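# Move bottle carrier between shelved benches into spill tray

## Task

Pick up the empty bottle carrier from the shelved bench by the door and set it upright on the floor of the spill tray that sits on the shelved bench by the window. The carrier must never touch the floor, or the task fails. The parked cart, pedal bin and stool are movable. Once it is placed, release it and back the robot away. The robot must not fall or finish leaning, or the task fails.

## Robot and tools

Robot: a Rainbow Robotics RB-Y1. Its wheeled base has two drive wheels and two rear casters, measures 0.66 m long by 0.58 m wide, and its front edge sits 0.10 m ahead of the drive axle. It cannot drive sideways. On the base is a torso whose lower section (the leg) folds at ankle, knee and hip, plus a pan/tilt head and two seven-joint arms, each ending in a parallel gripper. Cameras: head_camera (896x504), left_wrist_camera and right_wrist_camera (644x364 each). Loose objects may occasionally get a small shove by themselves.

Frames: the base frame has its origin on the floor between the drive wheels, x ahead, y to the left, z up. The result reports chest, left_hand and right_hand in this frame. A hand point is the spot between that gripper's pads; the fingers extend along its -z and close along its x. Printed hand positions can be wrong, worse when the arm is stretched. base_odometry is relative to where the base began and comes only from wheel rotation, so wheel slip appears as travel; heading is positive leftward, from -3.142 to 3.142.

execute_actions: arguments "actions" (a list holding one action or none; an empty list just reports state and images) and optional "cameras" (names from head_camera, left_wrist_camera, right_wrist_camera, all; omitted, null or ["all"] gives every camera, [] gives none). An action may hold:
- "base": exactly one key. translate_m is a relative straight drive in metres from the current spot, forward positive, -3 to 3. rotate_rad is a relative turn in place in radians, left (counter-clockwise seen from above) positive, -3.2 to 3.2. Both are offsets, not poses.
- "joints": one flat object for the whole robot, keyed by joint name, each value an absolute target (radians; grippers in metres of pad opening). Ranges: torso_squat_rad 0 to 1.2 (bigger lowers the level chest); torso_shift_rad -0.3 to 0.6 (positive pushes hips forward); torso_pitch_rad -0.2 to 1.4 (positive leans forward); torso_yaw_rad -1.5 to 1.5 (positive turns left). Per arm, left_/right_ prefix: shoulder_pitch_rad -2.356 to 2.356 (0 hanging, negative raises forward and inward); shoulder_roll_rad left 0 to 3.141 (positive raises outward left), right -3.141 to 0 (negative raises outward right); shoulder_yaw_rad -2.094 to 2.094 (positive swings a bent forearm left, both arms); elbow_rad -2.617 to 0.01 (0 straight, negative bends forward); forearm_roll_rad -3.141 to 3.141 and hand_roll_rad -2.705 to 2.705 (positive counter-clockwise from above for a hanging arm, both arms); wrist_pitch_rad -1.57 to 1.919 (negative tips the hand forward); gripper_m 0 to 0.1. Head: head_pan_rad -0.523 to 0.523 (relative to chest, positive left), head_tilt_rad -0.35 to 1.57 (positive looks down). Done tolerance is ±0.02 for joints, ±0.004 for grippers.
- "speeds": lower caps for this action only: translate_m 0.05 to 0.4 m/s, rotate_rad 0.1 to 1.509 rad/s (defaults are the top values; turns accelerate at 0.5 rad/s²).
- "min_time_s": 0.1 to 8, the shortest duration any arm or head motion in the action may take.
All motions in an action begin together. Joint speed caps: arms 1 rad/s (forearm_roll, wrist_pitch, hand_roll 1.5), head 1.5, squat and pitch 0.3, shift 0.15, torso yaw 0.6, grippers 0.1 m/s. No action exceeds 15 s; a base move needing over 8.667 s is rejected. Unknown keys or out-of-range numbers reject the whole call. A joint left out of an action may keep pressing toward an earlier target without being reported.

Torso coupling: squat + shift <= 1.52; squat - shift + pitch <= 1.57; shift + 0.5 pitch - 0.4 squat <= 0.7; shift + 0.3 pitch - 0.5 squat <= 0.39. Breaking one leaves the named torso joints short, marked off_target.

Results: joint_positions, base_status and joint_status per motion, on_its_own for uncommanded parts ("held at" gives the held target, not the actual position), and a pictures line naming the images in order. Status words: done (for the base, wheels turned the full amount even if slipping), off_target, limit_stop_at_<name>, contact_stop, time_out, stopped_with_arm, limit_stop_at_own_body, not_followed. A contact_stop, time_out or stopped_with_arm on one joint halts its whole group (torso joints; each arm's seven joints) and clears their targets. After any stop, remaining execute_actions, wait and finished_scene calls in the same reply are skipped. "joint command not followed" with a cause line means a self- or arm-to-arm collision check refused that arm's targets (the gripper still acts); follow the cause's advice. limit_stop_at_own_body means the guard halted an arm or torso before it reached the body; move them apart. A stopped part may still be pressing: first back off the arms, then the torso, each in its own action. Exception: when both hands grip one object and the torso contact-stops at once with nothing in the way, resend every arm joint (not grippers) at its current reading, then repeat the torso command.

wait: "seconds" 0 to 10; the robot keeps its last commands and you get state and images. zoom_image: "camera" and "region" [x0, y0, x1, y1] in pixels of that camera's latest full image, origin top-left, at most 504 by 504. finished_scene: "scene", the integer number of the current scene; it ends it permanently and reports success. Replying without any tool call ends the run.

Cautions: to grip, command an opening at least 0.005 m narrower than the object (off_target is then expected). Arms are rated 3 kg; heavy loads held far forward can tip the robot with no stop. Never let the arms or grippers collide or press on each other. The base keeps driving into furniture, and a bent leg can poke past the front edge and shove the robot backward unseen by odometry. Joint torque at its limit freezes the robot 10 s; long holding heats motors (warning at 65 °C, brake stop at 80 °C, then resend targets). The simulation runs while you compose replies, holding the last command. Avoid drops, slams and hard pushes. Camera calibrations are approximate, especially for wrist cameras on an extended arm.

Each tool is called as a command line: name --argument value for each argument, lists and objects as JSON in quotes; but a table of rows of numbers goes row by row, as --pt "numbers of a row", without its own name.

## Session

execute_actions --actions '[{"joints":{"head_tilt_rad":0.25}}]' --cameras '["head_camera"]'

execute_actions --actions '[{"base":{"rotate_rad":1.1}}]' --cameras '["head_camera"]'

execute_actions --actions '[{"base":{"rotate_rad":1.1}}]' --cameras '["head_camera"]'

execute_actions --actions '[{"base":{"rotate_rad":1.1}}]' --cameras '["head_camera"]'

execute_actions --actions '[{"base":{"rotate_rad":1.1}}]' --cameras '["head_camera"]'

execute_actions --actions '[{"base":{"rotate_rad":1.1}}]' --cameras '["head_camera"]'

Scene clock: 0.67 s.
base_odometry: x=+0.000 y=+0.000 heading=+0.000 (m, m, rad; odometry frame)
base_status: not commanded
joint_positions: torso_squat_rad=+0.350 torso_shift_rad=-0.001 torso_pitch_rad=+0.000 torso_yaw_rad=+0.000 left_shoulder_pitch_rad=+0.001 left_shoulder_roll_rad=+0.038 left_shoulder_yaw_rad=-0.032 left_elbow_rad=-0.137 left_forearm_roll_rad=+0.044 left_wrist_pitch_rad=+0.041 left_hand_roll_rad=+0.033 left_gripper_m=+0.101 right_shoulder_pitch_rad=-0.045 right_shoulder_roll_rad=-0.024 right_shoulder_yaw_rad=-0.021 right_elbow_rad=-0.238 right_forearm_roll_rad=-0.038 right_wrist_pitch_rad=-0.051 right_hand_roll_rad=+0.004 right_gripper_m=+0.100 head_pan_rad=+0.000 head_tilt_rad=+0.250
joint_status: all done
chest: x=-0.2285 y=-0.0006 z=+1.2474 quat_wxyz=(+1.000, +0.001, +0.000, +0.000) (m; base frame)
left_hand: x=-0.1717 y=+0.2474 z=+0.5649 quat_wxyz=(+0.998, +0.016, -0.048, +0.022) (m; base frame)
right_hand: x=-0.0697 y=-0.2390 z=+0.5804 quat_wxyz=(+0.986, -0.010, -0.165, -0.018) (m; base frame)
pictures: head_camera
camera_calibration (this result's frames):
head_camera: T_world_to_cam=[[0.0208351, -0.999217, 0.0336268, -0.0462815], [-0.193023, -0.0370215, -0.980496, 1.43358], [0.980973, 0.013938, -0.193643, 0.424877], [0, 0, 0, 1]] pos_world=[-0.139115, 0.000906057, 1.48945]
Images, in order (width x height): head_camera 896x504.

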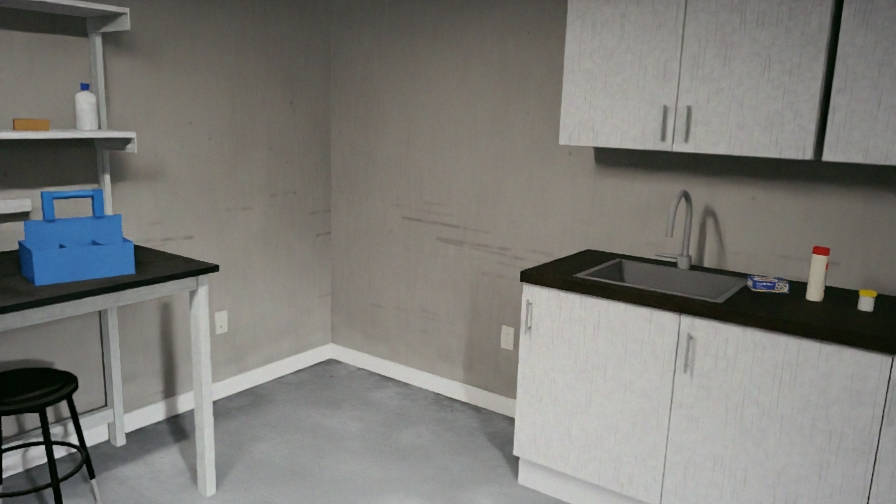

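Scene clock: 4.20 s.
base_odometry: x=+0.000 y=+0.000 heading=+1.099 (m, m, rad; odometry frame)
base_status: done
joint_positions: torso_squat_rad=+0.350 torso_shift_rad=-0.001 torso_pitch_rad=+0.000 torso_yaw_rad=+0.000 left_shoulder_pitch_rad=+0.001 left_shoulder_roll_rad=+0.038 left_shoulder_yaw_rad=-0.032 left_elbow_rad=-0.137 left_forearm_roll_rad=+0.044 left_wrist_pitch_rad=+0.041 left_hand_roll_rad=+0.033 left_gripper_m=+0.101 right_shoulder_pitch_rad=-0.045 right_shoulder_roll_rad=-0.024 right_shoulder_yaw_rad=-0.021 right_elbow_rad=-0.238 right_forearm_roll_rad=-0.038 right_wrist_pitch_rad=-0.051 right_hand_roll_rad=+0.004 right_gripper_m=+0.100 head_pan_rad=+0.000 head_tilt_rad=+0.250
joint_status: not commanded
chest: x=-0.2285 y=-0.0006 z=+1.2474 quat_wxyz=(+1.000, +0.001, +0.000, +0.000) (m; base frame)
left_hand: x=-0.1717 y=+0.2474 z=+0.5649 quat_wxyz=(+0.998, +0.016, -0.048, +0.022) (m; base frame)
right_hand: x=-0.0697 y=-0.2390 z=+0.5804 quat_wxyz=(+0.986, -0.010, -0.165, -0.018) (m; base frame)
pictures: head_camera
camera_calibration (this result's frames):
head_camera: T_world_to_cam=[[0.0208352, -0.999217, 0.0336266, -0.0462825], [-0.193023, -0.0370213, -0.980496, 1.43358], [0.980973, 0.0139381, -0.193643, 0.424877], [0, 0, 0, 1]] pos_world=[-0.139115, 0.000904683, 1.48945]
Images, in order (width x height): head_camera 896x504.

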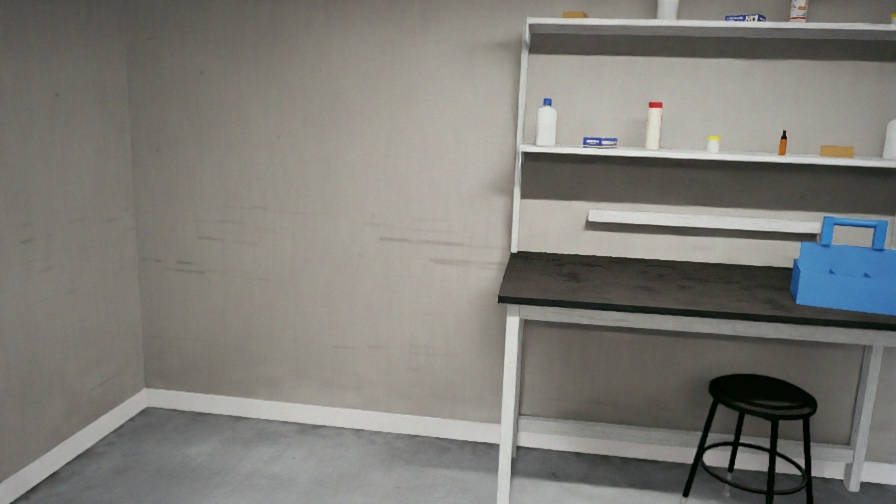

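Scene clock: 7.73 s.
base_odometry: x=+0.000 y=+0.000 heading=+2.199 (m, m, rad; odometry frame)
base_status: done
joint_positions: torso_squat_rad=+0.350 torso_shift_rad=-0.001 torso_pitch_rad=+0.000 torso_yaw_rad=+0.000 left_shoulder_pitch_rad=+0.001 left_shoulder_roll_rad=+0.038 left_shoulder_yaw_rad=-0.032 left_elbow_rad=-0.137 left_forearm_roll_rad=+0.044 left_wrist_pitch_rad=+0.041 left_hand_roll_rad=+0.033 left_gripper_m=+0.101 right_shoulder_pitch_rad=-0.045 right_shoulder_roll_rad=-0.024 right_shoulder_yaw_rad=-0.021 right_elbow_rad=-0.238 right_forearm_roll_rad=-0.038 right_wrist_pitch_rad=-0.051 right_hand_roll_rad=+0.004 right_gripper_m=+0.100 head_pan_rad=+0.000 head_tilt_rad=+0.250
joint_status: not commanded
chest: x=-0.2285 y=-0.0005 z=+1.2474 quat_wxyz=(+1.000, +0.001, +0.000, +0.000) (m; base frame)
left_hand: x=-0.1717 y=+0.2474 z=+0.5649 quat_wxyz=(+0.998, +0.016, -0.048, +0.022) (m; base frame)
right_hand: x=-0.0697 y=-0.2390 z=+0.5804 quat_wxyz=(+0.986, -0.010, -0.165, -0.018) (m; base frame)
pictures: head_camera
camera_calibration (this result's frames):
head_camera: T_world_to_cam=[[0.0208352, -0.999217, 0.0336478, -0.0462968], [-0.193023, -0.0370422, -0.980495, 1.43358], [0.980973, 0.0139341, -0.193643, 0.424877], [0, 0, 0, 1]] pos_world=[-0.139115, 0.000922073, 1.48945]
Images, in order (width x height): head_camera 896x504.

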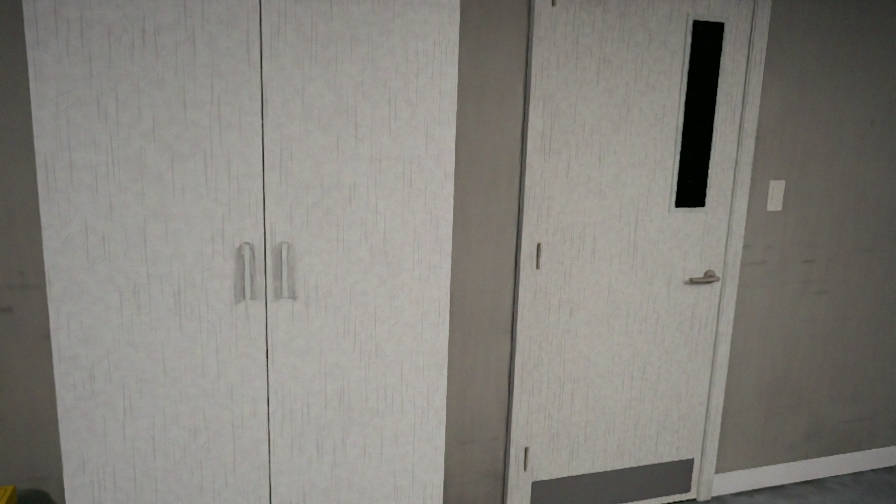

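Scene clock: 11.27 s.
base_odometry: x=+0.000 y=-0.001 heading=-2.985 (m, m, rad; odometry frame)
base_status: done
joint_positions: torso_squat_rad=+0.350 torso_shift_rad=-0.001 torso_pitch_rad=+0.000 torso_yaw_rad=+0.000 left_shoulder_pitch_rad=+0.001 left_shoulder_roll_rad=+0.038 left_shoulder_yaw_rad=-0.032 left_elbow_rad=-0.137 left_forearm_roll_rad=+0.044 left_wrist_pitch_rad=+0.041 left_hand_roll_rad=+0.033 left_gripper_m=+0.101 right_shoulder_pitch_rad=-0.045 right_shoulder_roll_rad=-0.024 right_shoulder_yaw_rad=-0.021 right_elbow_rad=-0.238 right_forearm_roll_rad=-0.038 right_wrist_pitch_rad=-0.051 right_hand_roll_rad=+0.004 right_gripper_m=+0.100 head_pan_rad=+0.000 head_tilt_rad=+0.250
joint_status: not commanded
chest: x=-0.2285 y=-0.0005 z=+1.2474 quat_wxyz=(+1.000, +0.001, +0.000, +0.000) (m; base frame)
left_hand: x=-0.1717 y=+0.2474 z=+0.5649 quat_wxyz=(+0.998, +0.016, -0.048, +0.022) (m; base frame)
right_hand: x=-0.0697 y=-0.2390 z=+0.5804 quat_wxyz=(+0.986, -0.010, -0.165, -0.018) (m; base frame)
pictures: head_camera
camera_calibration (this result's frames):
head_camera: T_world_to_cam=[[0.0208353, -0.999216, 0.0336562, -0.0463047], [-0.193022, -0.0370504, -0.980495, 1.43358], [0.980973, 0.0139325, -0.193643, 0.424876], [0, 0, 0, 1]] pos_world=[-0.139115, 0.000926594, 1.48945]
Images, in order (width x height): head_camera 896x504.

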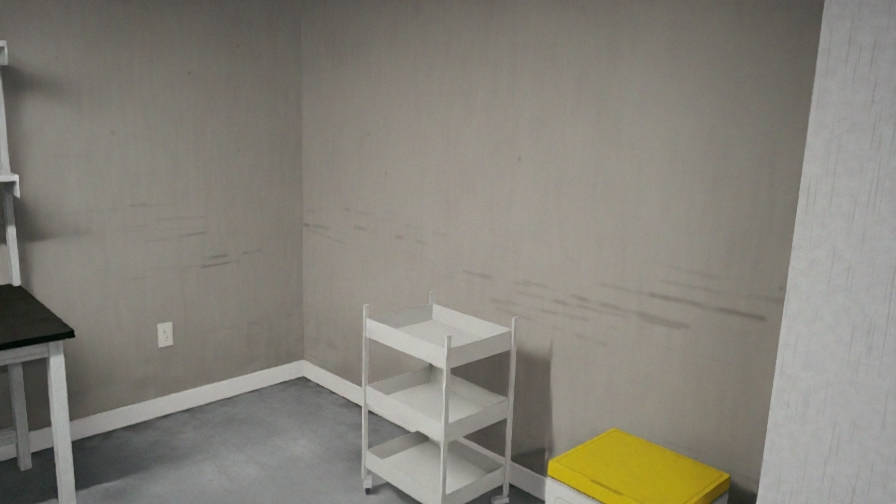

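Scene clock: 14.80 s.
base_odometry: x=+0.000 y=+0.000 heading=-1.885 (m, m, rad; odometry frame)
base_status: done
joint_positions: torso_squat_rad=+0.350 torso_shift_rad=-0.001 torso_pitch_rad=+0.000 torso_yaw_rad=+0.000 left_shoulder_pitch_rad=+0.001 left_shoulder_roll_rad=+0.038 left_shoulder_yaw_rad=-0.032 left_elbow_rad=-0.137 left_forearm_roll_rad=+0.044 left_wrist_pitch_rad=+0.041 left_hand_roll_rad=+0.033 left_gripper_m=+0.101 right_shoulder_pitch_rad=-0.045 right_shoulder_roll_rad=-0.024 right_shoulder_yaw_rad=-0.021 right_elbow_rad=-0.238 right_forearm_roll_rad=-0.038 right_wrist_pitch_rad=-0.051 right_hand_roll_rad=+0.004 right_gripper_m=+0.100 head_pan_rad=+0.000 head_tilt_rad=+0.250
joint_status: not commanded
chest: x=-0.2285 y=-0.0005 z=+1.2474 quat_wxyz=(+1.000, +0.001, +0.000, +0.000) (m; base frame)
left_hand: x=-0.1717 y=+0.2474 z=+0.5649 quat_wxyz=(+0.998, +0.016, -0.048, +0.022) (m; base frame)
right_hand: x=-0.0697 y=-0.2391 z=+0.5804 quat_wxyz=(+0.986, -0.010, -0.165, -0.018) (m; base frame)
pictures: head_camera
camera_calibration (this result's frames):
head_camera: T_world_to_cam=[[0.0208351, -0.999216, 0.0336605, -0.046309], [-0.193022, -0.0370546, -0.980494, 1.43358], [0.980973, 0.0139315, -0.193643, 0.424877], [0, 0, 0, 1]] pos_world=[-0.139115, 0.000928733, 1.48945]
Images, in order (width x height): head_camera 896x504.

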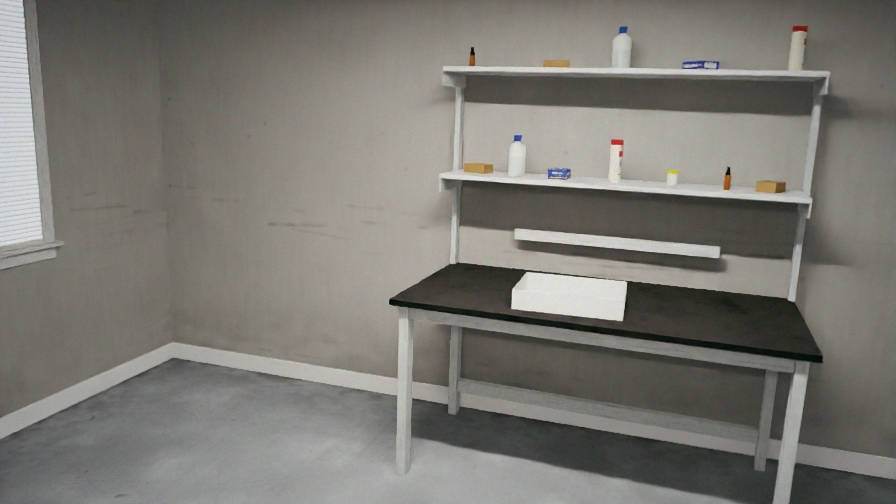

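Scene clock: 18.33 s.
base_odometry: x=+0.000 y=+0.000 heading=-0.786 (m, m, rad; odometry frame)
base_status: done
joint_positions: torso_squat_rad=+0.350 torso_shift_rad=-0.001 torso_pitch_rad=+0.000 torso_yaw_rad=+0.000 left_shoulder_pitch_rad=+0.001 left_shoulder_roll_rad=+0.038 left_shoulder_yaw_rad=-0.032 left_elbow_rad=-0.137 left_forearm_roll_rad=+0.044 left_wrist_pitch_rad=+0.041 left_hand_roll_rad=+0.033 left_gripper_m=+0.101 right_shoulder_pitch_rad=-0.045 right_shoulder_roll_rad=-0.024 right_shoulder_yaw_rad=-0.021 right_elbow_rad=-0.238 right_forearm_roll_rad=-0.038 right_wrist_pitch_rad=-0.051 right_hand_roll_rad=+0.004 right_gripper_m=+0.100 head_pan_rad=+0.000 head_tilt_rad=+0.250
joint_status: not commanded
chest: x=-0.2285 y=-0.0005 z=+1.2474 quat_wxyz=(+1.000, +0.001, +0.000, +0.000) (m; base frame)
left_hand: x=-0.1717 y=+0.2474 z=+0.5649 quat_wxyz=(+0.998, +0.016, -0.048, +0.022) (m; base frame)
right_hand: x=-0.0697 y=-0.2391 z=+0.5804 quat_wxyz=(+0.986, -0.010, -0.165, -0.018) (m; base frame)
pictures: head_camera
camera_calibration (this result's frames):
head_camera: T_world_to_cam=[[0.0208349, -0.999216, 0.0336633, -0.0463122], [-0.193022, -0.0370574, -0.980494, 1.43358], [0.980973, 0.0139307, -0.193643, 0.424877], [0, 0, 0, 1]] pos_world=[-0.139115, 0.000929832, 1.48945]
Images, in order (width x height): head_camera 896x504.

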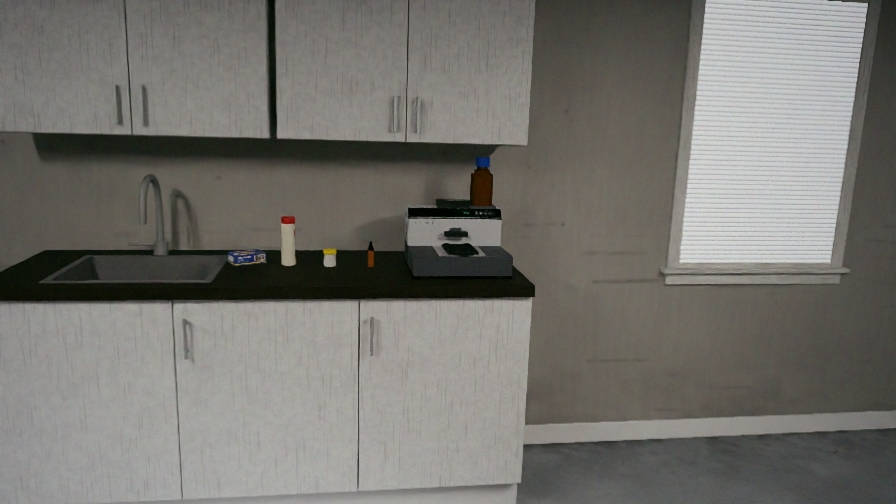

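execute_actions --actions '[{"base":{"rotate_rad":0.99},"joints":{"head_tilt_rad":0.45,"left_shoulder_pitch_rad":-0.6,"left_shoulder_roll_rad":0.19,"left_shoulder_yaw_rad":-0.05,"left_elbow_rad":-1.4,"left_wrist_pitch_rad":0.43,"left_hand_roll_rad":0.27,"left_forearm_roll_rad":0}}]' --cameras '[]'

execute_actions --actions '[{"base":{"translate_m":1.5}}]' --cameras '[]'

execute_actions --actions '[{"base":{"rotate_rad":0.7}}]' --cameras '["head_camera","left_wrist_camera"]'

Scene clock: 21.67 s.
base_odometry: x=+0.000 y=+0.000 heading=+0.203 (m, m, rad; odometry frame)
base_status: done
joint_positions: torso_squat_rad=+0.350 torso_shift_rad=-0.001 torso_pitch_rad=+0.000 torso_yaw_rad=+0.000 left_shoulder_pitch_rad=-0.600 left_shoulder_roll_rad=+0.190 left_shoulder_yaw_rad=-0.050 left_elbow_rad=-1.400 left_forearm_roll_rad=+0.000 left_wrist_pitch_rad=+0.430 left_hand_roll_rad=+0.270 left_gripper_m=+0.101 right_shoulder_pitch_rad=-0.045 right_shoulder_roll_rad=-0.024 right_shoulder_yaw_rad=-0.021 right_elbow_rad=-0.238 right_forearm_roll_rad=-0.038 right_wrist_pitch_rad=-0.051 right_hand_roll_rad=+0.004 right_gripper_m=+0.100 head_pan_rad=+0.000 head_tilt_rad=+0.450
joint_status: all done
chest: x=-0.2285 y=-0.0006 z=+1.2474 quat_wxyz=(+1.000, +0.001, +0.000, +0.000) (m; base frame)
left_hand: x=+0.4232 y=+0.1688 z=+1.1770 quat_wxyz=(+0.719, -0.053, -0.693, -0.036) (m; base frame)
right_hand: x=-0.0697 y=-0.2391 z=+0.5804 quat_wxyz=(+0.986, -0.010, -0.165, -0.018) (m; base frame)
pictures: none
No camera images: the call's "cameras" was empty. Leave "cameras" out to get every camera's image.

Scene clock: 26.97 s.
base_odometry: x=+1.469 y=+0.304 heading=+0.204 (m, m, rad; odometry frame)
base_status: done
joint_positions: torso_squat_rad=+0.350 torso_shift_rad=-0.001 torso_pitch_rad=+0.000 torso_yaw_rad=+0.000 left_shoulder_pitch_rad=-0.600 left_shoulder_roll_rad=+0.190 left_shoulder_yaw_rad=-0.050 left_elbow_rad=-1.400 left_forearm_roll_rad=+0.000 left_wrist_pitch_rad=+0.430 left_hand_roll_rad=+0.270 left_gripper_m=+0.101 right_shoulder_pitch_rad=-0.045 right_shoulder_roll_rad=-0.024 right_shoulder_yaw_rad=-0.021 right_elbow_rad=-0.238 right_forearm_roll_rad=-0.038 right_wrist_pitch_rad=-0.051 right_hand_roll_rad=+0.004 right_gripper_m=+0.100 head_pan_rad=+0.000 head_tilt_rad=+0.450
joint_status: not commanded
chest: x=-0.2284 y=-0.0006 z=+1.2474 quat_wxyz=(+1.000, +0.001, +0.000, +0.000) (m; base frame)
left_hand: x=+0.4233 y=+0.1688 z=+1.1768 quat_wxyz=(+0.719, -0.053, -0.692, -0.036) (m; base frame)
right_hand: x=-0.0696 y=-0.2391 z=+0.5804 quat_wxyz=(+0.986, -0.010, -0.165, -0.018) (m; base frame)
pictures: none
No camera images: the call's "cameras" was empty. Leave "cameras" out to get every camera's image.

Scene clock: 29.67 s.
base_odometry: x=+1.469 y=+0.304 heading=+0.904 (m, m, rad; odometry frame)
base_status: done
joint_positions: torso_squat_rad=+0.350 torso_shift_rad=-0.001 torso_pitch_rad=+0.000 torso_yaw_rad=+0.000 left_shoulder_pitch_rad=-0.600 left_shoulder_roll_rad=+0.190 left_shoulder_yaw_rad=-0.050 left_elbow_rad=-1.400 left_forearm_roll_rad=+0.000 left_wrist_pitch_rad=+0.430 left_hand_roll_rad=+0.270 left_gripper_m=+0.101 right_shoulder_pitch_rad=-0.045 right_shoulder_roll_rad=-0.024 right_shoulder_yaw_rad=-0.021 right_elbow_rad=-0.238 right_forearm_roll_rad=-0.038 right_wrist_pitch_rad=-0.051 right_hand_roll_rad=+0.004 right_gripper_m=+0.100 head_pan_rad=+0.000 head_tilt_rad=+0.450
joint_status: not commanded
chest: x=-0.2284 y=-0.0006 z=+1.2474 quat_wxyz=(+1.000, +0.001, +0.000, +0.000) (m; base frame)
left_hand: x=+0.4233 y=+0.1688 z=+1.1768 quat_wxyz=(+0.719, -0.053, -0.692, -0.036) (m; base frame)
right_hand: x=-0.0696 y=-0.2391 z=+0.5804 quat_wxyz=(+0.986, -0.010, -0.165, -0.018) (m; base frame)
pictures: head_camera, left_wrist_camera
camera_calibration (this result's frames):
head_camera: T_world_to_cam=[[0.0273321, -0.999215, 0.0286879, -0.0377891], [-0.384026, -0.0369922, -0.922581, 1.31034], [0.922918, 0.0141992, -0.384736, 0.689404], [0, 0, 0, 1]] pos_world=[-0.132025, 0.000924003, 1.47522]
left_wrist_camera: T_world_to_cam=[[0.0423653, 0.0324534, 0.998575, -1.20177], [-0.748762, -0.660698, 0.0532393, 0.391039], [0.661484, -0.74995, -0.0036908, -0.0610643], [0, 0, 0, 1]] pos_world=[0.384101, 0.251565, 1.17901]
Images, in order (width x height): head_camera 896x504, left_wrist_camera 644x364.

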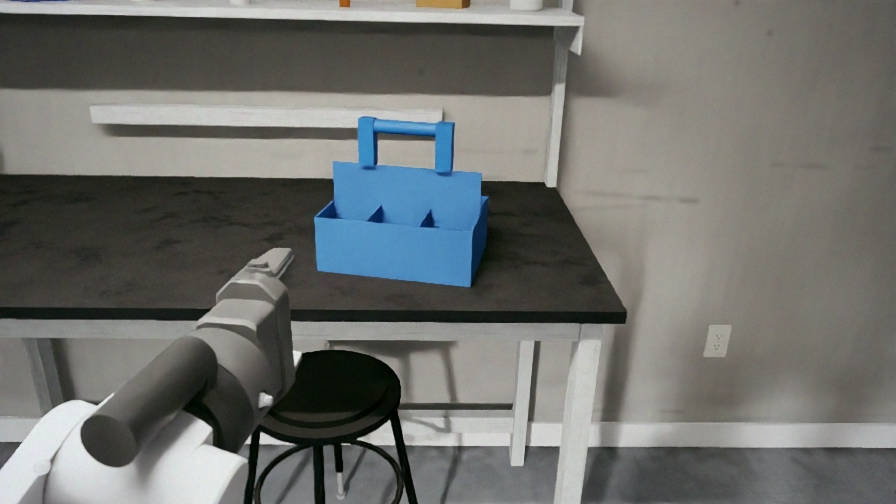

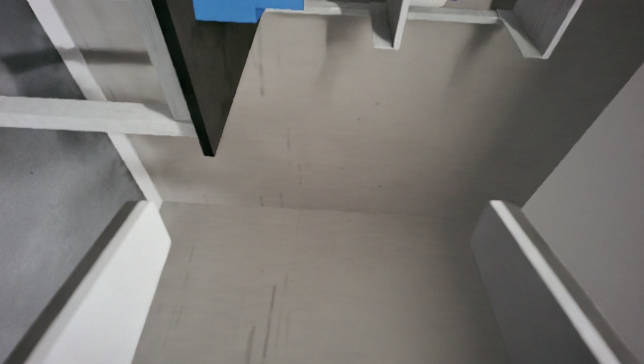

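execute_actions --actions '[{"base":{"translate_m":0.45},"joints":{"torso_yaw_rad":-0.1,"left_gripper_m":0.07,"head_tilt_rad":0.6}}]' --cameras '["head_camera","left_wrist_camera"]'

Scene clock: 32.53 s.
base_odometry: x=+1.747 y=+0.658 heading=+0.905 (m, m, rad; odometry frame)
base_status: done
joint_positions: torso_squat_rad=+0.350 torso_shift_rad=-0.001 torso_pitch_rad=+0.000 torso_yaw_rad=-0.100 left_shoulder_pitch_rad=-0.600 left_shoulder_roll_rad=+0.190 left_shoulder_yaw_rad=-0.050 left_elbow_rad=-1.400 left_forearm_roll_rad=+0.000 left_wrist_pitch_rad=+0.430 left_hand_roll_rad=+0.270 left_gripper_m=+0.070 right_shoulder_pitch_rad=-0.045 right_shoulder_roll_rad=-0.024 right_shoulder_yaw_rad=-0.021 right_elbow_rad=-0.238 right_forearm_roll_rad=-0.038 right_wrist_pitch_rad=-0.051 right_hand_roll_rad=+0.004 right_gripper_m=+0.100 head_pan_rad=+0.000 head_tilt_rad=+0.600
joint_status: all done
chest: x=-0.2284 y=-0.0006 z=+1.2474 quat_wxyz=(+0.999, +0.001, +0.000, -0.050) (m; base frame)
left_hand: x=+0.4369 y=+0.1030 z=+1.1767 quat_wxyz=(+0.716, -0.087, -0.689, -0.072) (m; base frame)
right_hand: x=-0.0943 y=-0.2537 z=+0.5804 quat_wxyz=(+0.984, -0.018, -0.165, -0.067) (m; base frame)
pictures: head_camera, left_wrist_camera
camera_calibration (this result's frames):
head_camera: T_world_to_cam=[[-0.0682087, -0.997378, 0.0241846, -0.0531822], [-0.518763, 0.0147501, -0.854791, 1.1844], [0.852193, -0.0708503, -0.518409, 0.868187], [0, 0, 0, 1]] pos_world=[-0.129066, -0.00900154, 1.46378]
left_wrist_camera: T_world_to_cam=[[0.0455521, 0.0279466, 0.998571, -1.20102], [-0.810866, -0.5828, 0.0533001, 0.376803], [0.583457, -0.812135, -0.00388681, -0.0786547], [0, 0, 0, 1]] pos_world=[0.406137, 0.189287, 1.17891]
Images, in order (width x height): head_camera 896x504, left_wrist_camera 644x364.

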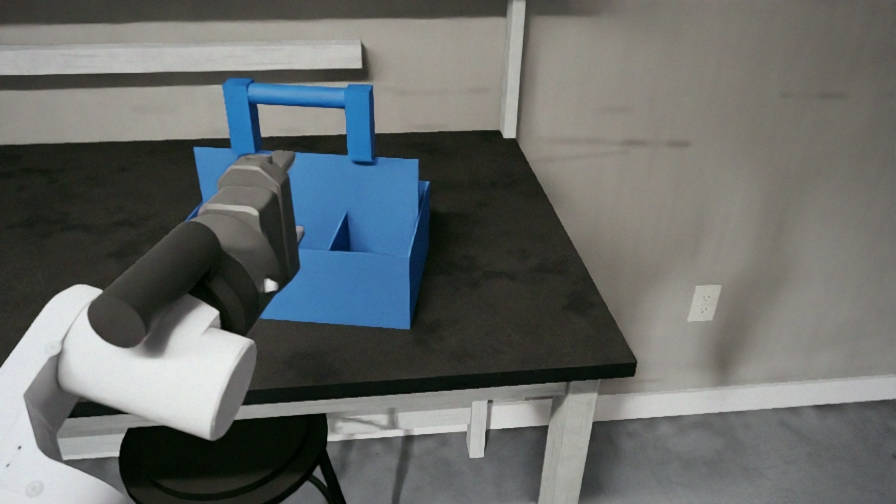

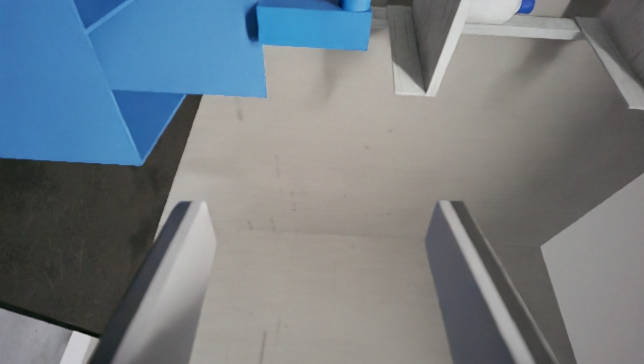

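execute_actions --actions '[{"base":{"translate_m":0.12},"joints":{"torso_squat_rad":0.29}}]' --cameras '["head_camera","left_wrist_camera"]'

Scene clock: 34.37 s.
base_odometry: x=+1.821 y=+0.752 heading=+0.906 (m, m, rad; odometry frame)
base_status: done
joint_positions: torso_squat_rad=+0.290 torso_shift_rad=-0.001 torso_pitch_rad=+0.000 torso_yaw_rad=-0.100 left_shoulder_pitch_rad=-0.600 left_shoulder_roll_rad=+0.190 left_shoulder_yaw_rad=-0.050 left_elbow_rad=-1.400 left_forearm_roll_rad=+0.000 left_wrist_pitch_rad=+0.430 left_hand_roll_rad=+0.270 left_gripper_m=+0.070 right_shoulder_pitch_rad=-0.045 right_shoulder_roll_rad=-0.024 right_shoulder_yaw_rad=-0.021 right_elbow_rad=-0.238 right_forearm_roll_rad=-0.038 right_wrist_pitch_rad=-0.051 right_hand_roll_rad=+0.004 right_gripper_m=+0.100 head_pan_rad=+0.000 head_tilt_rad=+0.600
joint_status: all done
chest: x=-0.2284 y=-0.0006 z=+1.2607 quat_wxyz=(+0.999, +0.001, +0.000, -0.050) (m; base frame)
left_hand: x=+0.4369 y=+0.1030 z=+1.1899 quat_wxyz=(+0.716, -0.087, -0.689, -0.072) (m; base frame)
right_hand: x=-0.0943 y=-0.2537 z=+0.5937 quat_wxyz=(+0.984, -0.018, -0.165, -0.067) (m; base frame)
pictures: head_camera, left_wrist_camera
camera_calibration (this result's frames):
head_camera: T_world_to_cam=[[-0.0682061, -0.997378, 0.024191, -0.0535132], [-0.518853, 0.0147507, -0.854736, 1.19568], [0.852138, -0.0708498, -0.518498, 0.875154], [0, 0, 0, 1]] pos_world=[-0.129023, -0.0090054, 1.47705]
left_wrist_camera: T_world_to_cam=[[0.0456898, 0.0279394, 0.998565, -1.21425], [-0.810852, -0.58281, 0.0534076, 0.37598], [0.583465, -0.812128, -0.00397372, -0.078512], [0, 0, 0, 1]] pos_world=[0.406152, 0.189288, 1.19211]
Images, in order (width x height): head_camera 896x504, left_wrist_camera 644x364.

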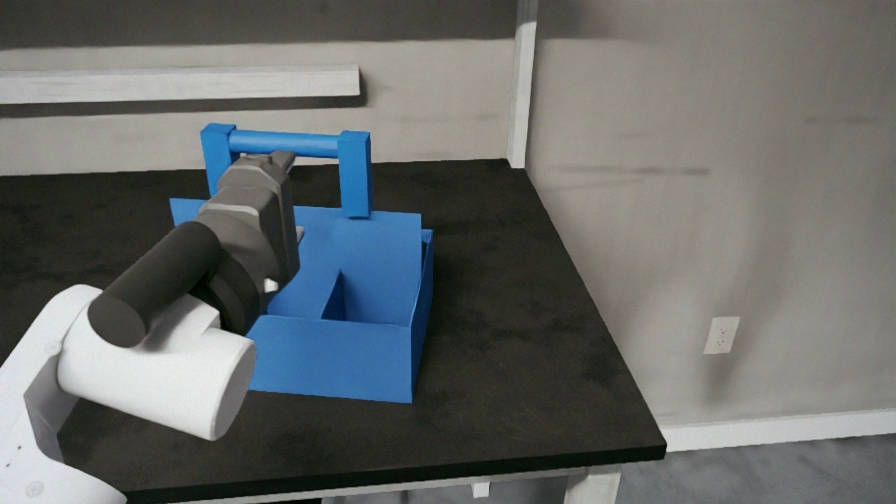

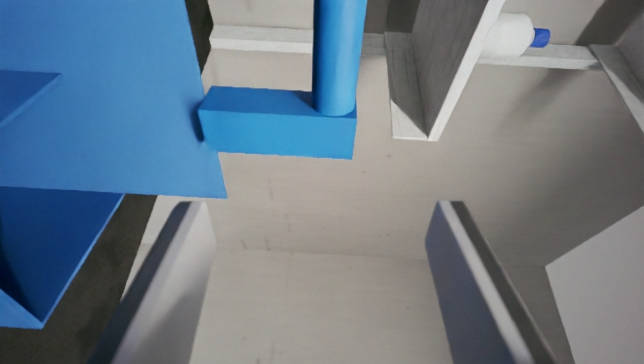

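execute_actions --actions '[{"base":{"translate_m":0.09},"speeds":{"translate_m":0.1}}]' --cameras '["head_camera","left_wrist_camera"]'

Scene clock: 35.97 s.
base_odometry: x=+1.876 y=+0.823 heading=+0.907 (m, m, rad; odometry frame)
base_status: done
joint_positions: torso_squat_rad=+0.290 torso_shift_rad=-0.001 torso_pitch_rad=+0.000 torso_yaw_rad=-0.100 left_shoulder_pitch_rad=-0.600 left_shoulder_roll_rad=+0.190 left_shoulder_yaw_rad=-0.050 left_elbow_rad=-1.400 left_forearm_roll_rad=+0.000 left_wrist_pitch_rad=+0.430 left_hand_roll_rad=+0.270 left_gripper_m=+0.070 right_shoulder_pitch_rad=-0.045 right_shoulder_roll_rad=-0.024 right_shoulder_yaw_rad=-0.021 right_elbow_rad=-0.238 right_forearm_roll_rad=-0.038 right_wrist_pitch_rad=-0.051 right_hand_roll_rad=+0.004 right_gripper_m=+0.100 head_pan_rad=+0.000 head_tilt_rad=+0.600
joint_status: not commanded
chest: x=-0.2284 y=-0.0006 z=+1.2607 quat_wxyz=(+0.999, +0.001, +0.000, -0.050) (m; base frame)
left_hand: x=+0.4370 y=+0.1030 z=+1.1898 quat_wxyz=(+0.716, -0.087, -0.689, -0.072) (m; base frame)
right_hand: x=-0.0943 y=-0.2537 z=+0.5937 quat_wxyz=(+0.984, -0.018, -0.165, -0.067) (m; base frame)
pictures: head_camera, left_wrist_camera
camera_calibration (this result's frames):
head_camera: T_world_to_cam=[[-0.0682052, -0.997378, 0.0241939, -0.0535126], [-0.518886, 0.0147505, -0.854716, 1.19567], [0.852118, -0.0708499, -0.518531, 0.875146], [0, 0, 0, 1]] pos_world=[-0.12896, -0.00900506, 1.47705]
left_wrist_camera: T_world_to_cam=[[0.0457332, 0.0279384, 0.998563, -1.21424], [-0.810849, -0.58281, 0.0534423, 0.375982], [0.583466, -0.812128, -0.00399994, -0.0785119], [0, 0, 0, 1]] pos_world=[0.406205, 0.189289, 1.19209]
Images, in order (width x height): head_camera 896x504, left_wrist_camera 644x364.

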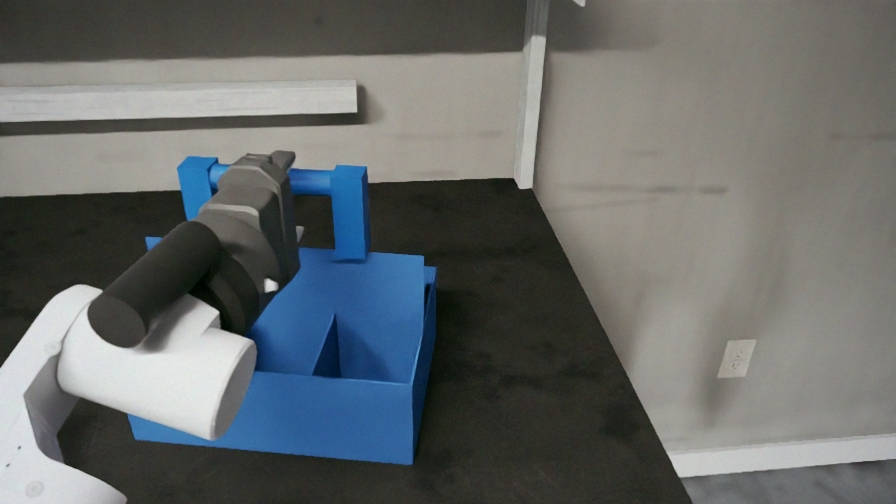

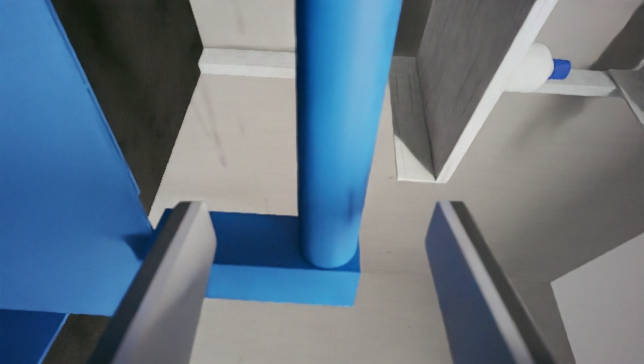

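Needs a bit more.

execute_actions --actions '[{"base":{"translate_m":0.035},"speeds":{"translate_m":0.1}}]' --cameras '["left_wrist_camera"]'

execute_actions --actions '[{"joints":{"left_gripper_m":0.0}}]' --cameras '[]'

execute_actions --actions '[{"joints":{"torso_squat_rad":0.0}}]' --cameras '["head_camera","left_wrist_camera"]'

Scene clock: 37.20 s.
base_odometry: x=+1.898 y=+0.850 heading=+0.907 (m, m, rad; odometry frame)
base_status: done
joint_positions: torso_squat_rad=+0.290 torso_shift_rad=-0.001 torso_pitch_rad=+0.000 torso_yaw_rad=-0.100 left_shoulder_pitch_rad=-0.600 left_shoulder_roll_rad=+0.190 left_shoulder_yaw_rad=-0.050 left_elbow_rad=-1.400 left_forearm_roll_rad=+0.000 left_wrist_pitch_rad=+0.430 left_hand_roll_rad=+0.270 left_gripper_m=+0.070 right_shoulder_pitch_rad=-0.045 right_shoulder_roll_rad=-0.024 right_shoulder_yaw_rad=-0.021 right_elbow_rad=-0.238 right_forearm_roll_rad=-0.038 right_wrist_pitch_rad=-0.051 right_hand_roll_rad=+0.004 right_gripper_m=+0.100 head_pan_rad=+0.000 head_tilt_rad=+0.600
joint_status: not commanded
chest: x=-0.2284 y=-0.0006 z=+1.2607 quat_wxyz=(+0.999, +0.001, +0.000, -0.050) (m; base frame)
left_hand: x=+0.4369 y=+0.1030 z=+1.1899 quat_wxyz=(+0.716, -0.087, -0.689, -0.072) (m; base frame)
right_hand: x=-0.0943 y=-0.2537 z=+0.5937 quat_wxyz=(+0.984, -0.018, -0.165, -0.067) (m; base frame)
pictures: left_wrist_camera
camera_calibration (this result's frames):
left_wrist_camera: T_world_to_cam=[[0.0456332, 0.0279366, 0.998568, -1.21427], [-0.810852, -0.582813, 0.05336, 0.376024], [0.583469, -0.812126, -0.00394316, -0.0785392], [0, 0, 0, 1]] pos_world=[0.406136, 0.189291, 1.19215]
Images, in order (width x height): left_wrist_camera 644x364.

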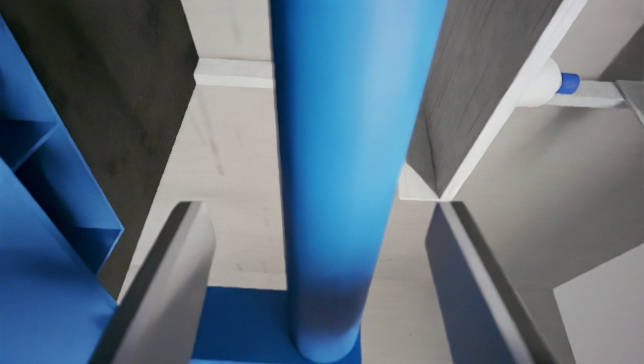

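Scene clock: 38.37 s.
base_odometry: x=+1.898 y=+0.850 heading=+0.907 (m, m, rad; odometry frame)
base_status: not commanded
joint_positions: torso_squat_rad=+0.290 torso_shift_rad=-0.001 torso_pitch_rad=+0.000 torso_yaw_rad=-0.100 left_shoulder_pitch_rad=-0.601 left_shoulder_roll_rad=+0.190 left_shoulder_yaw_rad=-0.050 left_elbow_rad=-1.401 left_forearm_roll_rad=+0.000 left_wrist_pitch_rad=+0.430 left_hand_roll_rad=+0.270 left_gripper_m=+0.026 right_shoulder_pitch_rad=-0.045 right_shoulder_roll_rad=-0.024 right_shoulder_yaw_rad=-0.021 right_elbow_rad=-0.238 right_forearm_roll_rad=-0.038 right_wrist_pitch_rad=-0.051 right_hand_roll_rad=+0.004 right_gripper_m=+0.100 head_pan_rad=+0.000 head_tilt_rad=+0.600
joint_status: left_gripper_m off_target (ended at +0.026, target +0.000)
chest: x=-0.2285 y=-0.0006 z=+1.2607 quat_wxyz=(+0.999, +0.001, +0.000, -0.050) (m; base frame)
left_hand: x=+0.4370 y=+0.1028 z=+1.1914 quat_wxyz=(+0.715, -0.087, -0.690, -0.072) (m; base frame)
right_hand: x=-0.0943 y=-0.2537 z=+0.5937 quat_wxyz=(+0.984, -0.018, -0.165, -0.067) (m; base frame)
pictures: none
No camera images: the call's "cameras" was empty. Leave "cameras" out to get every camera's image.

Scene clock: 40.13 s.
base_odometry: x=+1.898 y=+0.850 heading=+0.907 (m, m, rad; odometry frame)
base_status: not commanded
joint_positions: torso_squat_rad=+0.000 torso_shift_rad=-0.001 torso_pitch_rad=+0.000 torso_yaw_rad=-0.100 left_shoulder_pitch_rad=-0.600 left_shoulder_roll_rad=+0.190 left_shoulder_yaw_rad=-0.050 left_elbow_rad=-1.400 left_forearm_roll_rad=+0.000 left_wrist_pitch_rad=+0.430 left_hand_roll_rad=+0.270 left_gripper_m=+0.026 right_shoulder_pitch_rad=-0.045 right_shoulder_roll_rad=-0.024 right_shoulder_yaw_rad=-0.021 right_elbow_rad=-0.238 right_forearm_roll_rad=-0.038 right_wrist_pitch_rad=-0.051 right_hand_roll_rad=+0.004 right_gripper_m=+0.100 head_pan_rad=+0.000 head_tilt_rad=+0.600
joint_status: all done
chest: x=-0.2283 y=-0.0006 z=+1.2899 quat_wxyz=(+0.999, +0.001, +0.000, -0.050) (m; base frame)
left_hand: x=+0.4371 y=+0.1033 z=+1.2186 quat_wxyz=(+0.716, -0.087, -0.689, -0.072) (m; base frame)
right_hand: x=-0.0944 y=-0.2537 z=+0.6228 quat_wxyz=(+0.984, -0.018, -0.164, -0.067) (m; base frame)
pictures: head_camera, left_wrist_camera
camera_calibration (this result's frames):
head_camera: T_world_to_cam=[[-0.0682, -0.997378, 0.024208, -0.0542396], [-0.519064, 0.0147505, -0.854608, 1.22051], [0.85201, -0.0708498, -0.518708, 0.890445], [0, 0, 0, 1]] pos_world=[-0.128847, -0.00901268, 1.50625]
left_wrist_camera: T_world_to_cam=[[0.0464527, 0.0275855, 0.99854, -1.24327], [-0.810564, -0.583172, 0.0538185, 0.374112], [0.583805, -0.81188, -0.00473013, -0.0775296], [0, 0, 0, 1]] pos_world=[0.406257, 0.189523, 1.22095]
Images, in order (width x height): head_camera 896x504, left_wrist_camera 644x364.

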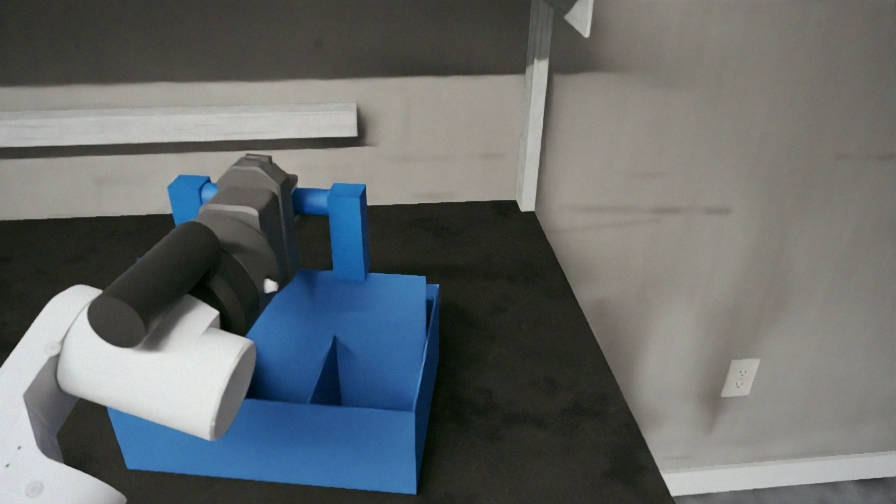

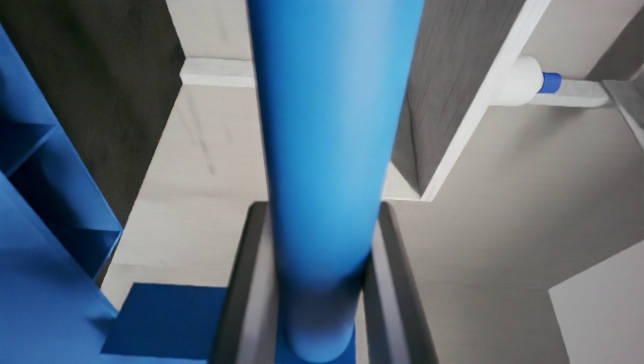

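execute_actions --actions '[{"base":{"translate_m":-0.6}}]' --cameras '[]'

execute_actions --actions '[{"base":{"rotate_rad":2.86},"joints":{"torso_yaw_rad":0.05,"head_tilt_rad":0.45},"speeds":{"rotate_rad":0.8}}]' --cameras '["head_camera"]'

execute_actions --actions '[{"base":{"translate_m":2.65}}]' --cameras '[]'

execute_actions --actions '[{"base":{"rotate_rad":0.275},"joints":{"head_pan_rad":-0.05}}]' --cameras '["head_camera"]'

Scene clock: 44.33 s.
base_odometry: x=+1.529 y=+0.377 heading=+0.909 (m, m, rad; odometry frame)
base_status: done
joint_positions: torso_squat_rad=+0.000 torso_shift_rad=-0.001 torso_pitch_rad=+0.000 torso_yaw_rad=-0.100 left_shoulder_pitch_rad=-0.599 left_shoulder_roll_rad=+0.190 left_shoulder_yaw_rad=-0.050 left_elbow_rad=-1.400 left_forearm_roll_rad=+0.000 left_wrist_pitch_rad=+0.430 left_hand_roll_rad=+0.270 left_gripper_m=+0.026 right_shoulder_pitch_rad=-0.045 right_shoulder_roll_rad=-0.024 right_shoulder_yaw_rad=-0.021 right_elbow_rad=-0.238 right_forearm_roll_rad=-0.038 right_wrist_pitch_rad=-0.051 right_hand_roll_rad=+0.004 right_gripper_m=+0.100 head_pan_rad=+0.000 head_tilt_rad=+0.600
joint_status: not commanded
chest: x=-0.2284 y=-0.0006 z=+1.2899 quat_wxyz=(+0.999, +0.001, +0.000, -0.050) (m; base frame)
left_hand: x=+0.4369 y=+0.1033 z=+1.2186 quat_wxyz=(+0.716, -0.087, -0.688, -0.072) (m; base frame)
right_hand: x=-0.0944 y=-0.2537 z=+0.6229 quat_wxyz=(+0.984, -0.018, -0.165, -0.067) (m; base frame)
pictures: none
No camera images: the call's "cameras" was empty. Leave "cameras" out to get every camera's image.

Scene clock: 49.83 s.
base_odometry: x=+1.529 y=+0.377 heading=-2.515 (m, m, rad; odometry frame)
base_status: done
joint_positions: torso_squat_rad=+0.000 torso_shift_rad=-0.001 torso_pitch_rad=+0.000 torso_yaw_rad=+0.050 left_shoulder_pitch_rad=-0.599 left_shoulder_roll_rad=+0.190 left_shoulder_yaw_rad=-0.050 left_elbow_rad=-1.399 left_forearm_roll_rad=+0.000 left_wrist_pitch_rad=+0.430 left_hand_roll_rad=+0.270 left_gripper_m=+0.026 right_shoulder_pitch_rad=-0.045 right_shoulder_roll_rad=-0.024 right_shoulder_yaw_rad=-0.021 right_elbow_rad=-0.238 right_forearm_roll_rad=-0.038 right_wrist_pitch_rad=-0.051 right_hand_roll_rad=+0.004 right_gripper_m=+0.100 head_pan_rad=+0.000 head_tilt_rad=+0.450
joint_status: all done
chest: x=-0.2284 y=-0.0005 z=+1.2899 quat_wxyz=(+1.000, +0.001, +0.000, +0.025) (m; base frame)
left_hand: x=+0.4139 y=+0.2015 z=+1.2186 quat_wxyz=(+0.720, -0.035, -0.693, -0.018) (m; base frame)
right_hand: x=-0.0580 y=-0.2308 z=+0.6229 quat_wxyz=(+0.986, -0.006, -0.165, +0.007) (m; base frame)
pictures: head_camera
camera_calibration (this result's frames):
head_camera: T_world_to_cam=[[0.0774373, -0.996582, 0.0287886, -0.0276284], [-0.381754, -0.0563133, -0.922547, 1.35002], [0.921014, 0.0604493, -0.38481, 0.705444], [0, 0, 0, 1]] pos_world=[-0.132207, 0.00584669, 1.51772]
Images, in order (width x height): head_camera 896x504.

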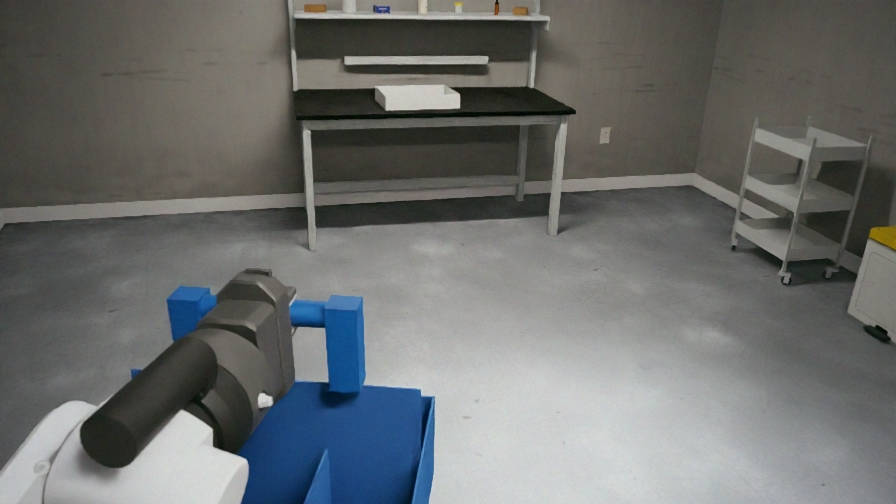

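Scene clock: 58.03 s.
base_odometry: x=-0.616 y=-1.179 heading=-2.514 (m, m, rad; odometry frame)
base_status: done
joint_positions: torso_squat_rad=+0.000 torso_shift_rad=-0.001 torso_pitch_rad=+0.000 torso_yaw_rad=+0.050 left_shoulder_pitch_rad=-0.599 left_shoulder_roll_rad=+0.190 left_shoulder_yaw_rad=-0.050 left_elbow_rad=-1.399 left_forearm_roll_rad=+0.000 left_wrist_pitch_rad=+0.430 left_hand_roll_rad=+0.270 left_gripper_m=+0.026 right_shoulder_pitch_rad=-0.045 right_shoulder_roll_rad=-0.024 right_shoulder_yaw_rad=-0.021 right_elbow_rad=-0.238 right_forearm_roll_rad=-0.038 right_wrist_pitch_rad=-0.051 right_hand_roll_rad=+0.004 right_gripper_m=+0.100 head_pan_rad=+0.000 head_tilt_rad=+0.450
joint_status: not commanded
chest: x=-0.2284 y=-0.0005 z=+1.2899 quat_wxyz=(+1.000, +0.001, +0.000, +0.025) (m; base frame)
left_hand: x=+0.4140 y=+0.2015 z=+1.2185 quat_wxyz=(+0.720, -0.035, -0.693, -0.018) (m; base frame)
right_hand: x=-0.0579 y=-0.2308 z=+0.6229 quat_wxyz=(+0.986, -0.006, -0.166, +0.007) (m; base frame)
pictures: none
No camera images: the call's "cameras" was empty. Leave "cameras" out to get every camera's image.

Scene clock: 59.80 s.
base_odometry: x=-0.616 y=-1.179 heading=-2.239 (m, m, rad; odometry frame)
base_status: done
joint_positions: torso_squat_rad=+0.000 torso_shift_rad=-0.001 torso_pitch_rad=+0.000 torso_yaw_rad=+0.050 left_shoulder_pitch_rad=-0.599 left_shoulder_roll_rad=+0.190 left_shoulder_yaw_rad=-0.050 left_elbow_rad=-1.399 left_forearm_roll_rad=+0.000 left_wrist_pitch_rad=+0.430 left_hand_roll_rad=+0.270 left_gripper_m=+0.026 right_shoulder_pitch_rad=-0.045 right_shoulder_roll_rad=-0.024 right_shoulder_yaw_rad=-0.021 right_elbow_rad=-0.238 right_forearm_roll_rad=-0.038 right_wrist_pitch_rad=-0.051 right_hand_roll_rad=+0.004 right_gripper_m=+0.100 head_pan_rad=-0.050 head_tilt_rad=+0.450
joint_status: all done
chest: x=-0.2284 y=-0.0006 z=+1.2899 quat_wxyz=(+1.000, +0.001, +0.000, +0.025) (m; base frame)
left_hand: x=+0.4140 y=+0.2014 z=+1.2186 quat_wxyz=(+0.720, -0.035, -0.693, -0.018) (m; base frame)
right_hand: x=-0.0579 y=-0.2308 z=+0.6229 quat_wxyz=(+0.986, -0.006, -0.166, +0.007) (m; base frame)
pictures: head_camera
camera_calibration (this result's frames):
head_camera: T_world_to_cam=[[0.0279293, -0.999197, 0.0287232, -0.037829], [-0.384196, -0.0372573, -0.9225, 1.34946], [0.922829, 0.0147294, -0.384928, 0.705957], [0, 0, 0, 1]] pos_world=[-0.131964, 0.00208028, 1.5177]
Images, in order (width x height): head_camera 896x504.

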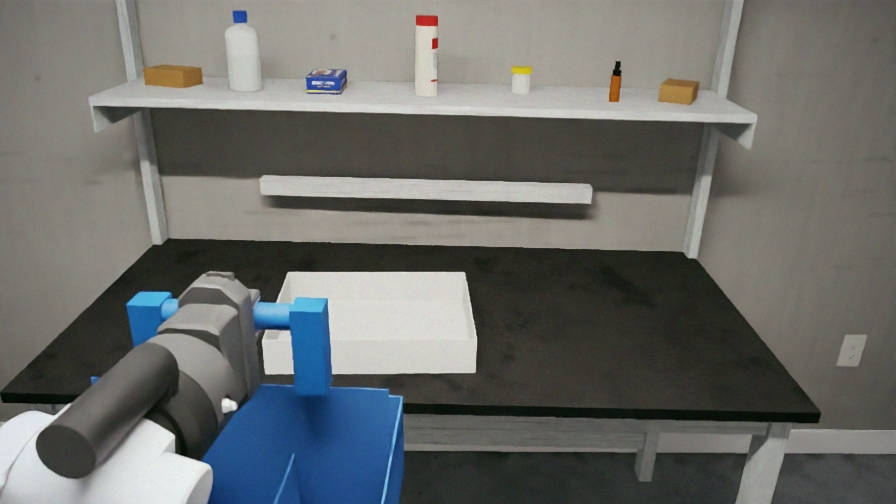

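execute_actions --actions '[{"base":{"translate_m":0.73},"joints":{"torso_yaw_rad":-0.01,"head_pan_rad":0,"head_tilt_rad":0.9}}]' --cameras '[]'

execute_actions --actions '[{"joints":{"torso_squat_rad":0.42}}]' --cameras '["head_camera"]'

Scene clock: 63.47 s.
base_odometry: x=-1.068 y=-1.752 heading=-2.238 (m, m, rad; odometry frame)
base_status: done
joint_positions: torso_squat_rad=+0.000 torso_shift_rad=-0.001 torso_pitch_rad=+0.000 torso_yaw_rad=-0.010 left_shoulder_pitch_rad=-0.599 left_shoulder_roll_rad=+0.190 left_shoulder_yaw_rad=-0.050 left_elbow_rad=-1.400 left_forearm_roll_rad=+0.000 left_wrist_pitch_rad=+0.430 left_hand_roll_rad=+0.270 left_gripper_m=+0.026 right_shoulder_pitch_rad=-0.045 right_shoulder_roll_rad=-0.024 right_shoulder_yaw_rad=-0.021 right_elbow_rad=-0.238 right_forearm_roll_rad=-0.038 right_wrist_pitch_rad=-0.051 right_hand_roll_rad=+0.004 right_gripper_m=+0.100 head_pan_rad=+0.000 head_tilt_rad=+0.900
joint_status: all done
chest: x=-0.2284 y=-0.0005 z=+1.2899 quat_wxyz=(+1.000, +0.001, +0.000, -0.005) (m; base frame)
left_hand: x=+0.4249 y=+0.1625 z=+1.2185 quat_wxyz=(+0.719, -0.056, -0.692, -0.040) (m; base frame)
right_hand: x=-0.0720 y=-0.2406 z=+0.6229 quat_wxyz=(+0.986, -0.011, -0.165, -0.023) (m; base frame)
pictures: none
No camera images: the call's "cameras" was empty. Leave "cameras" out to get every camera's image.

Scene clock: 65.67 s.
base_odometry: x=-1.068 y=-1.752 heading=-2.238 (m, m, rad; odometry frame)
base_status: not commanded
joint_positions: torso_squat_rad=+0.420 torso_shift_rad=-0.001 torso_pitch_rad=+0.000 torso_yaw_rad=-0.010 left_shoulder_pitch_rad=-0.599 left_shoulder_roll_rad=+0.190 left_shoulder_yaw_rad=-0.050 left_elbow_rad=-1.400 left_forearm_roll_rad=+0.000 left_wrist_pitch_rad=+0.430 left_hand_roll_rad=+0.270 left_gripper_m=+0.026 right_shoulder_pitch_rad=-0.045 right_shoulder_roll_rad=-0.024 right_shoulder_yaw_rad=-0.021 right_elbow_rad=-0.238 right_forearm_roll_rad=-0.038 right_wrist_pitch_rad=-0.051 right_hand_roll_rad=+0.004 right_gripper_m=+0.100 head_pan_rad=+0.000 head_tilt_rad=+0.900
joint_status: all done
chest: x=-0.2285 y=-0.0005 z=+1.2291 quat_wxyz=(+1.000, +0.001, +0.000, -0.005) (m; base frame)
left_hand: x=+0.4248 y=+0.1625 z=+1.1578 quat_wxyz=(+0.719, -0.056, -0.692, -0.040) (m; base frame)
right_hand: x=-0.0720 y=-0.2406 z=+0.5621 quat_wxyz=(+0.986, -0.011, -0.165, -0.023) (m; base frame)
pictures: head_camera
camera_calibration (this result's frames):
head_camera: T_world_to_cam=[[0.0281304, -0.999511, 0.0136215, -0.0157468], [-0.747342, -0.0300791, -0.663758, 0.848497], [0.663844, 0.00849189, -0.747823, 1.14783], [0, 0, 0, 1]] pos_world=[-0.127419, 0.0000357101, 1.42178]
Images, in order (width x height): head_camera 896x504.

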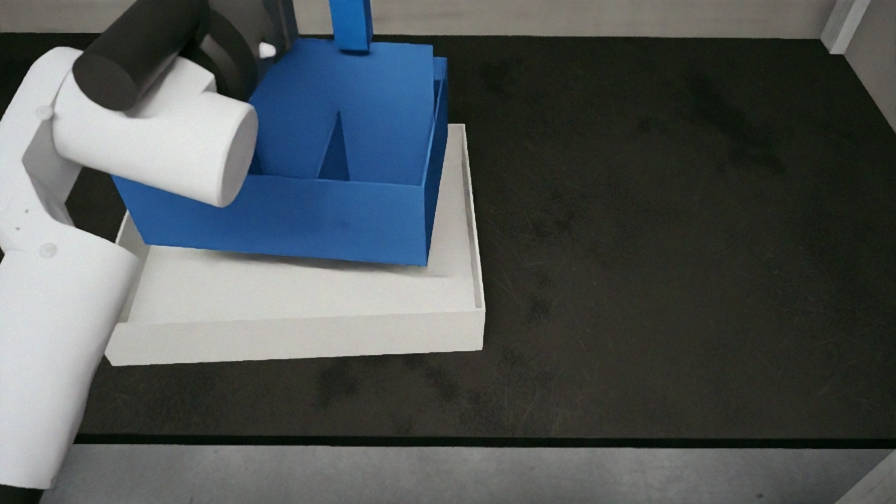

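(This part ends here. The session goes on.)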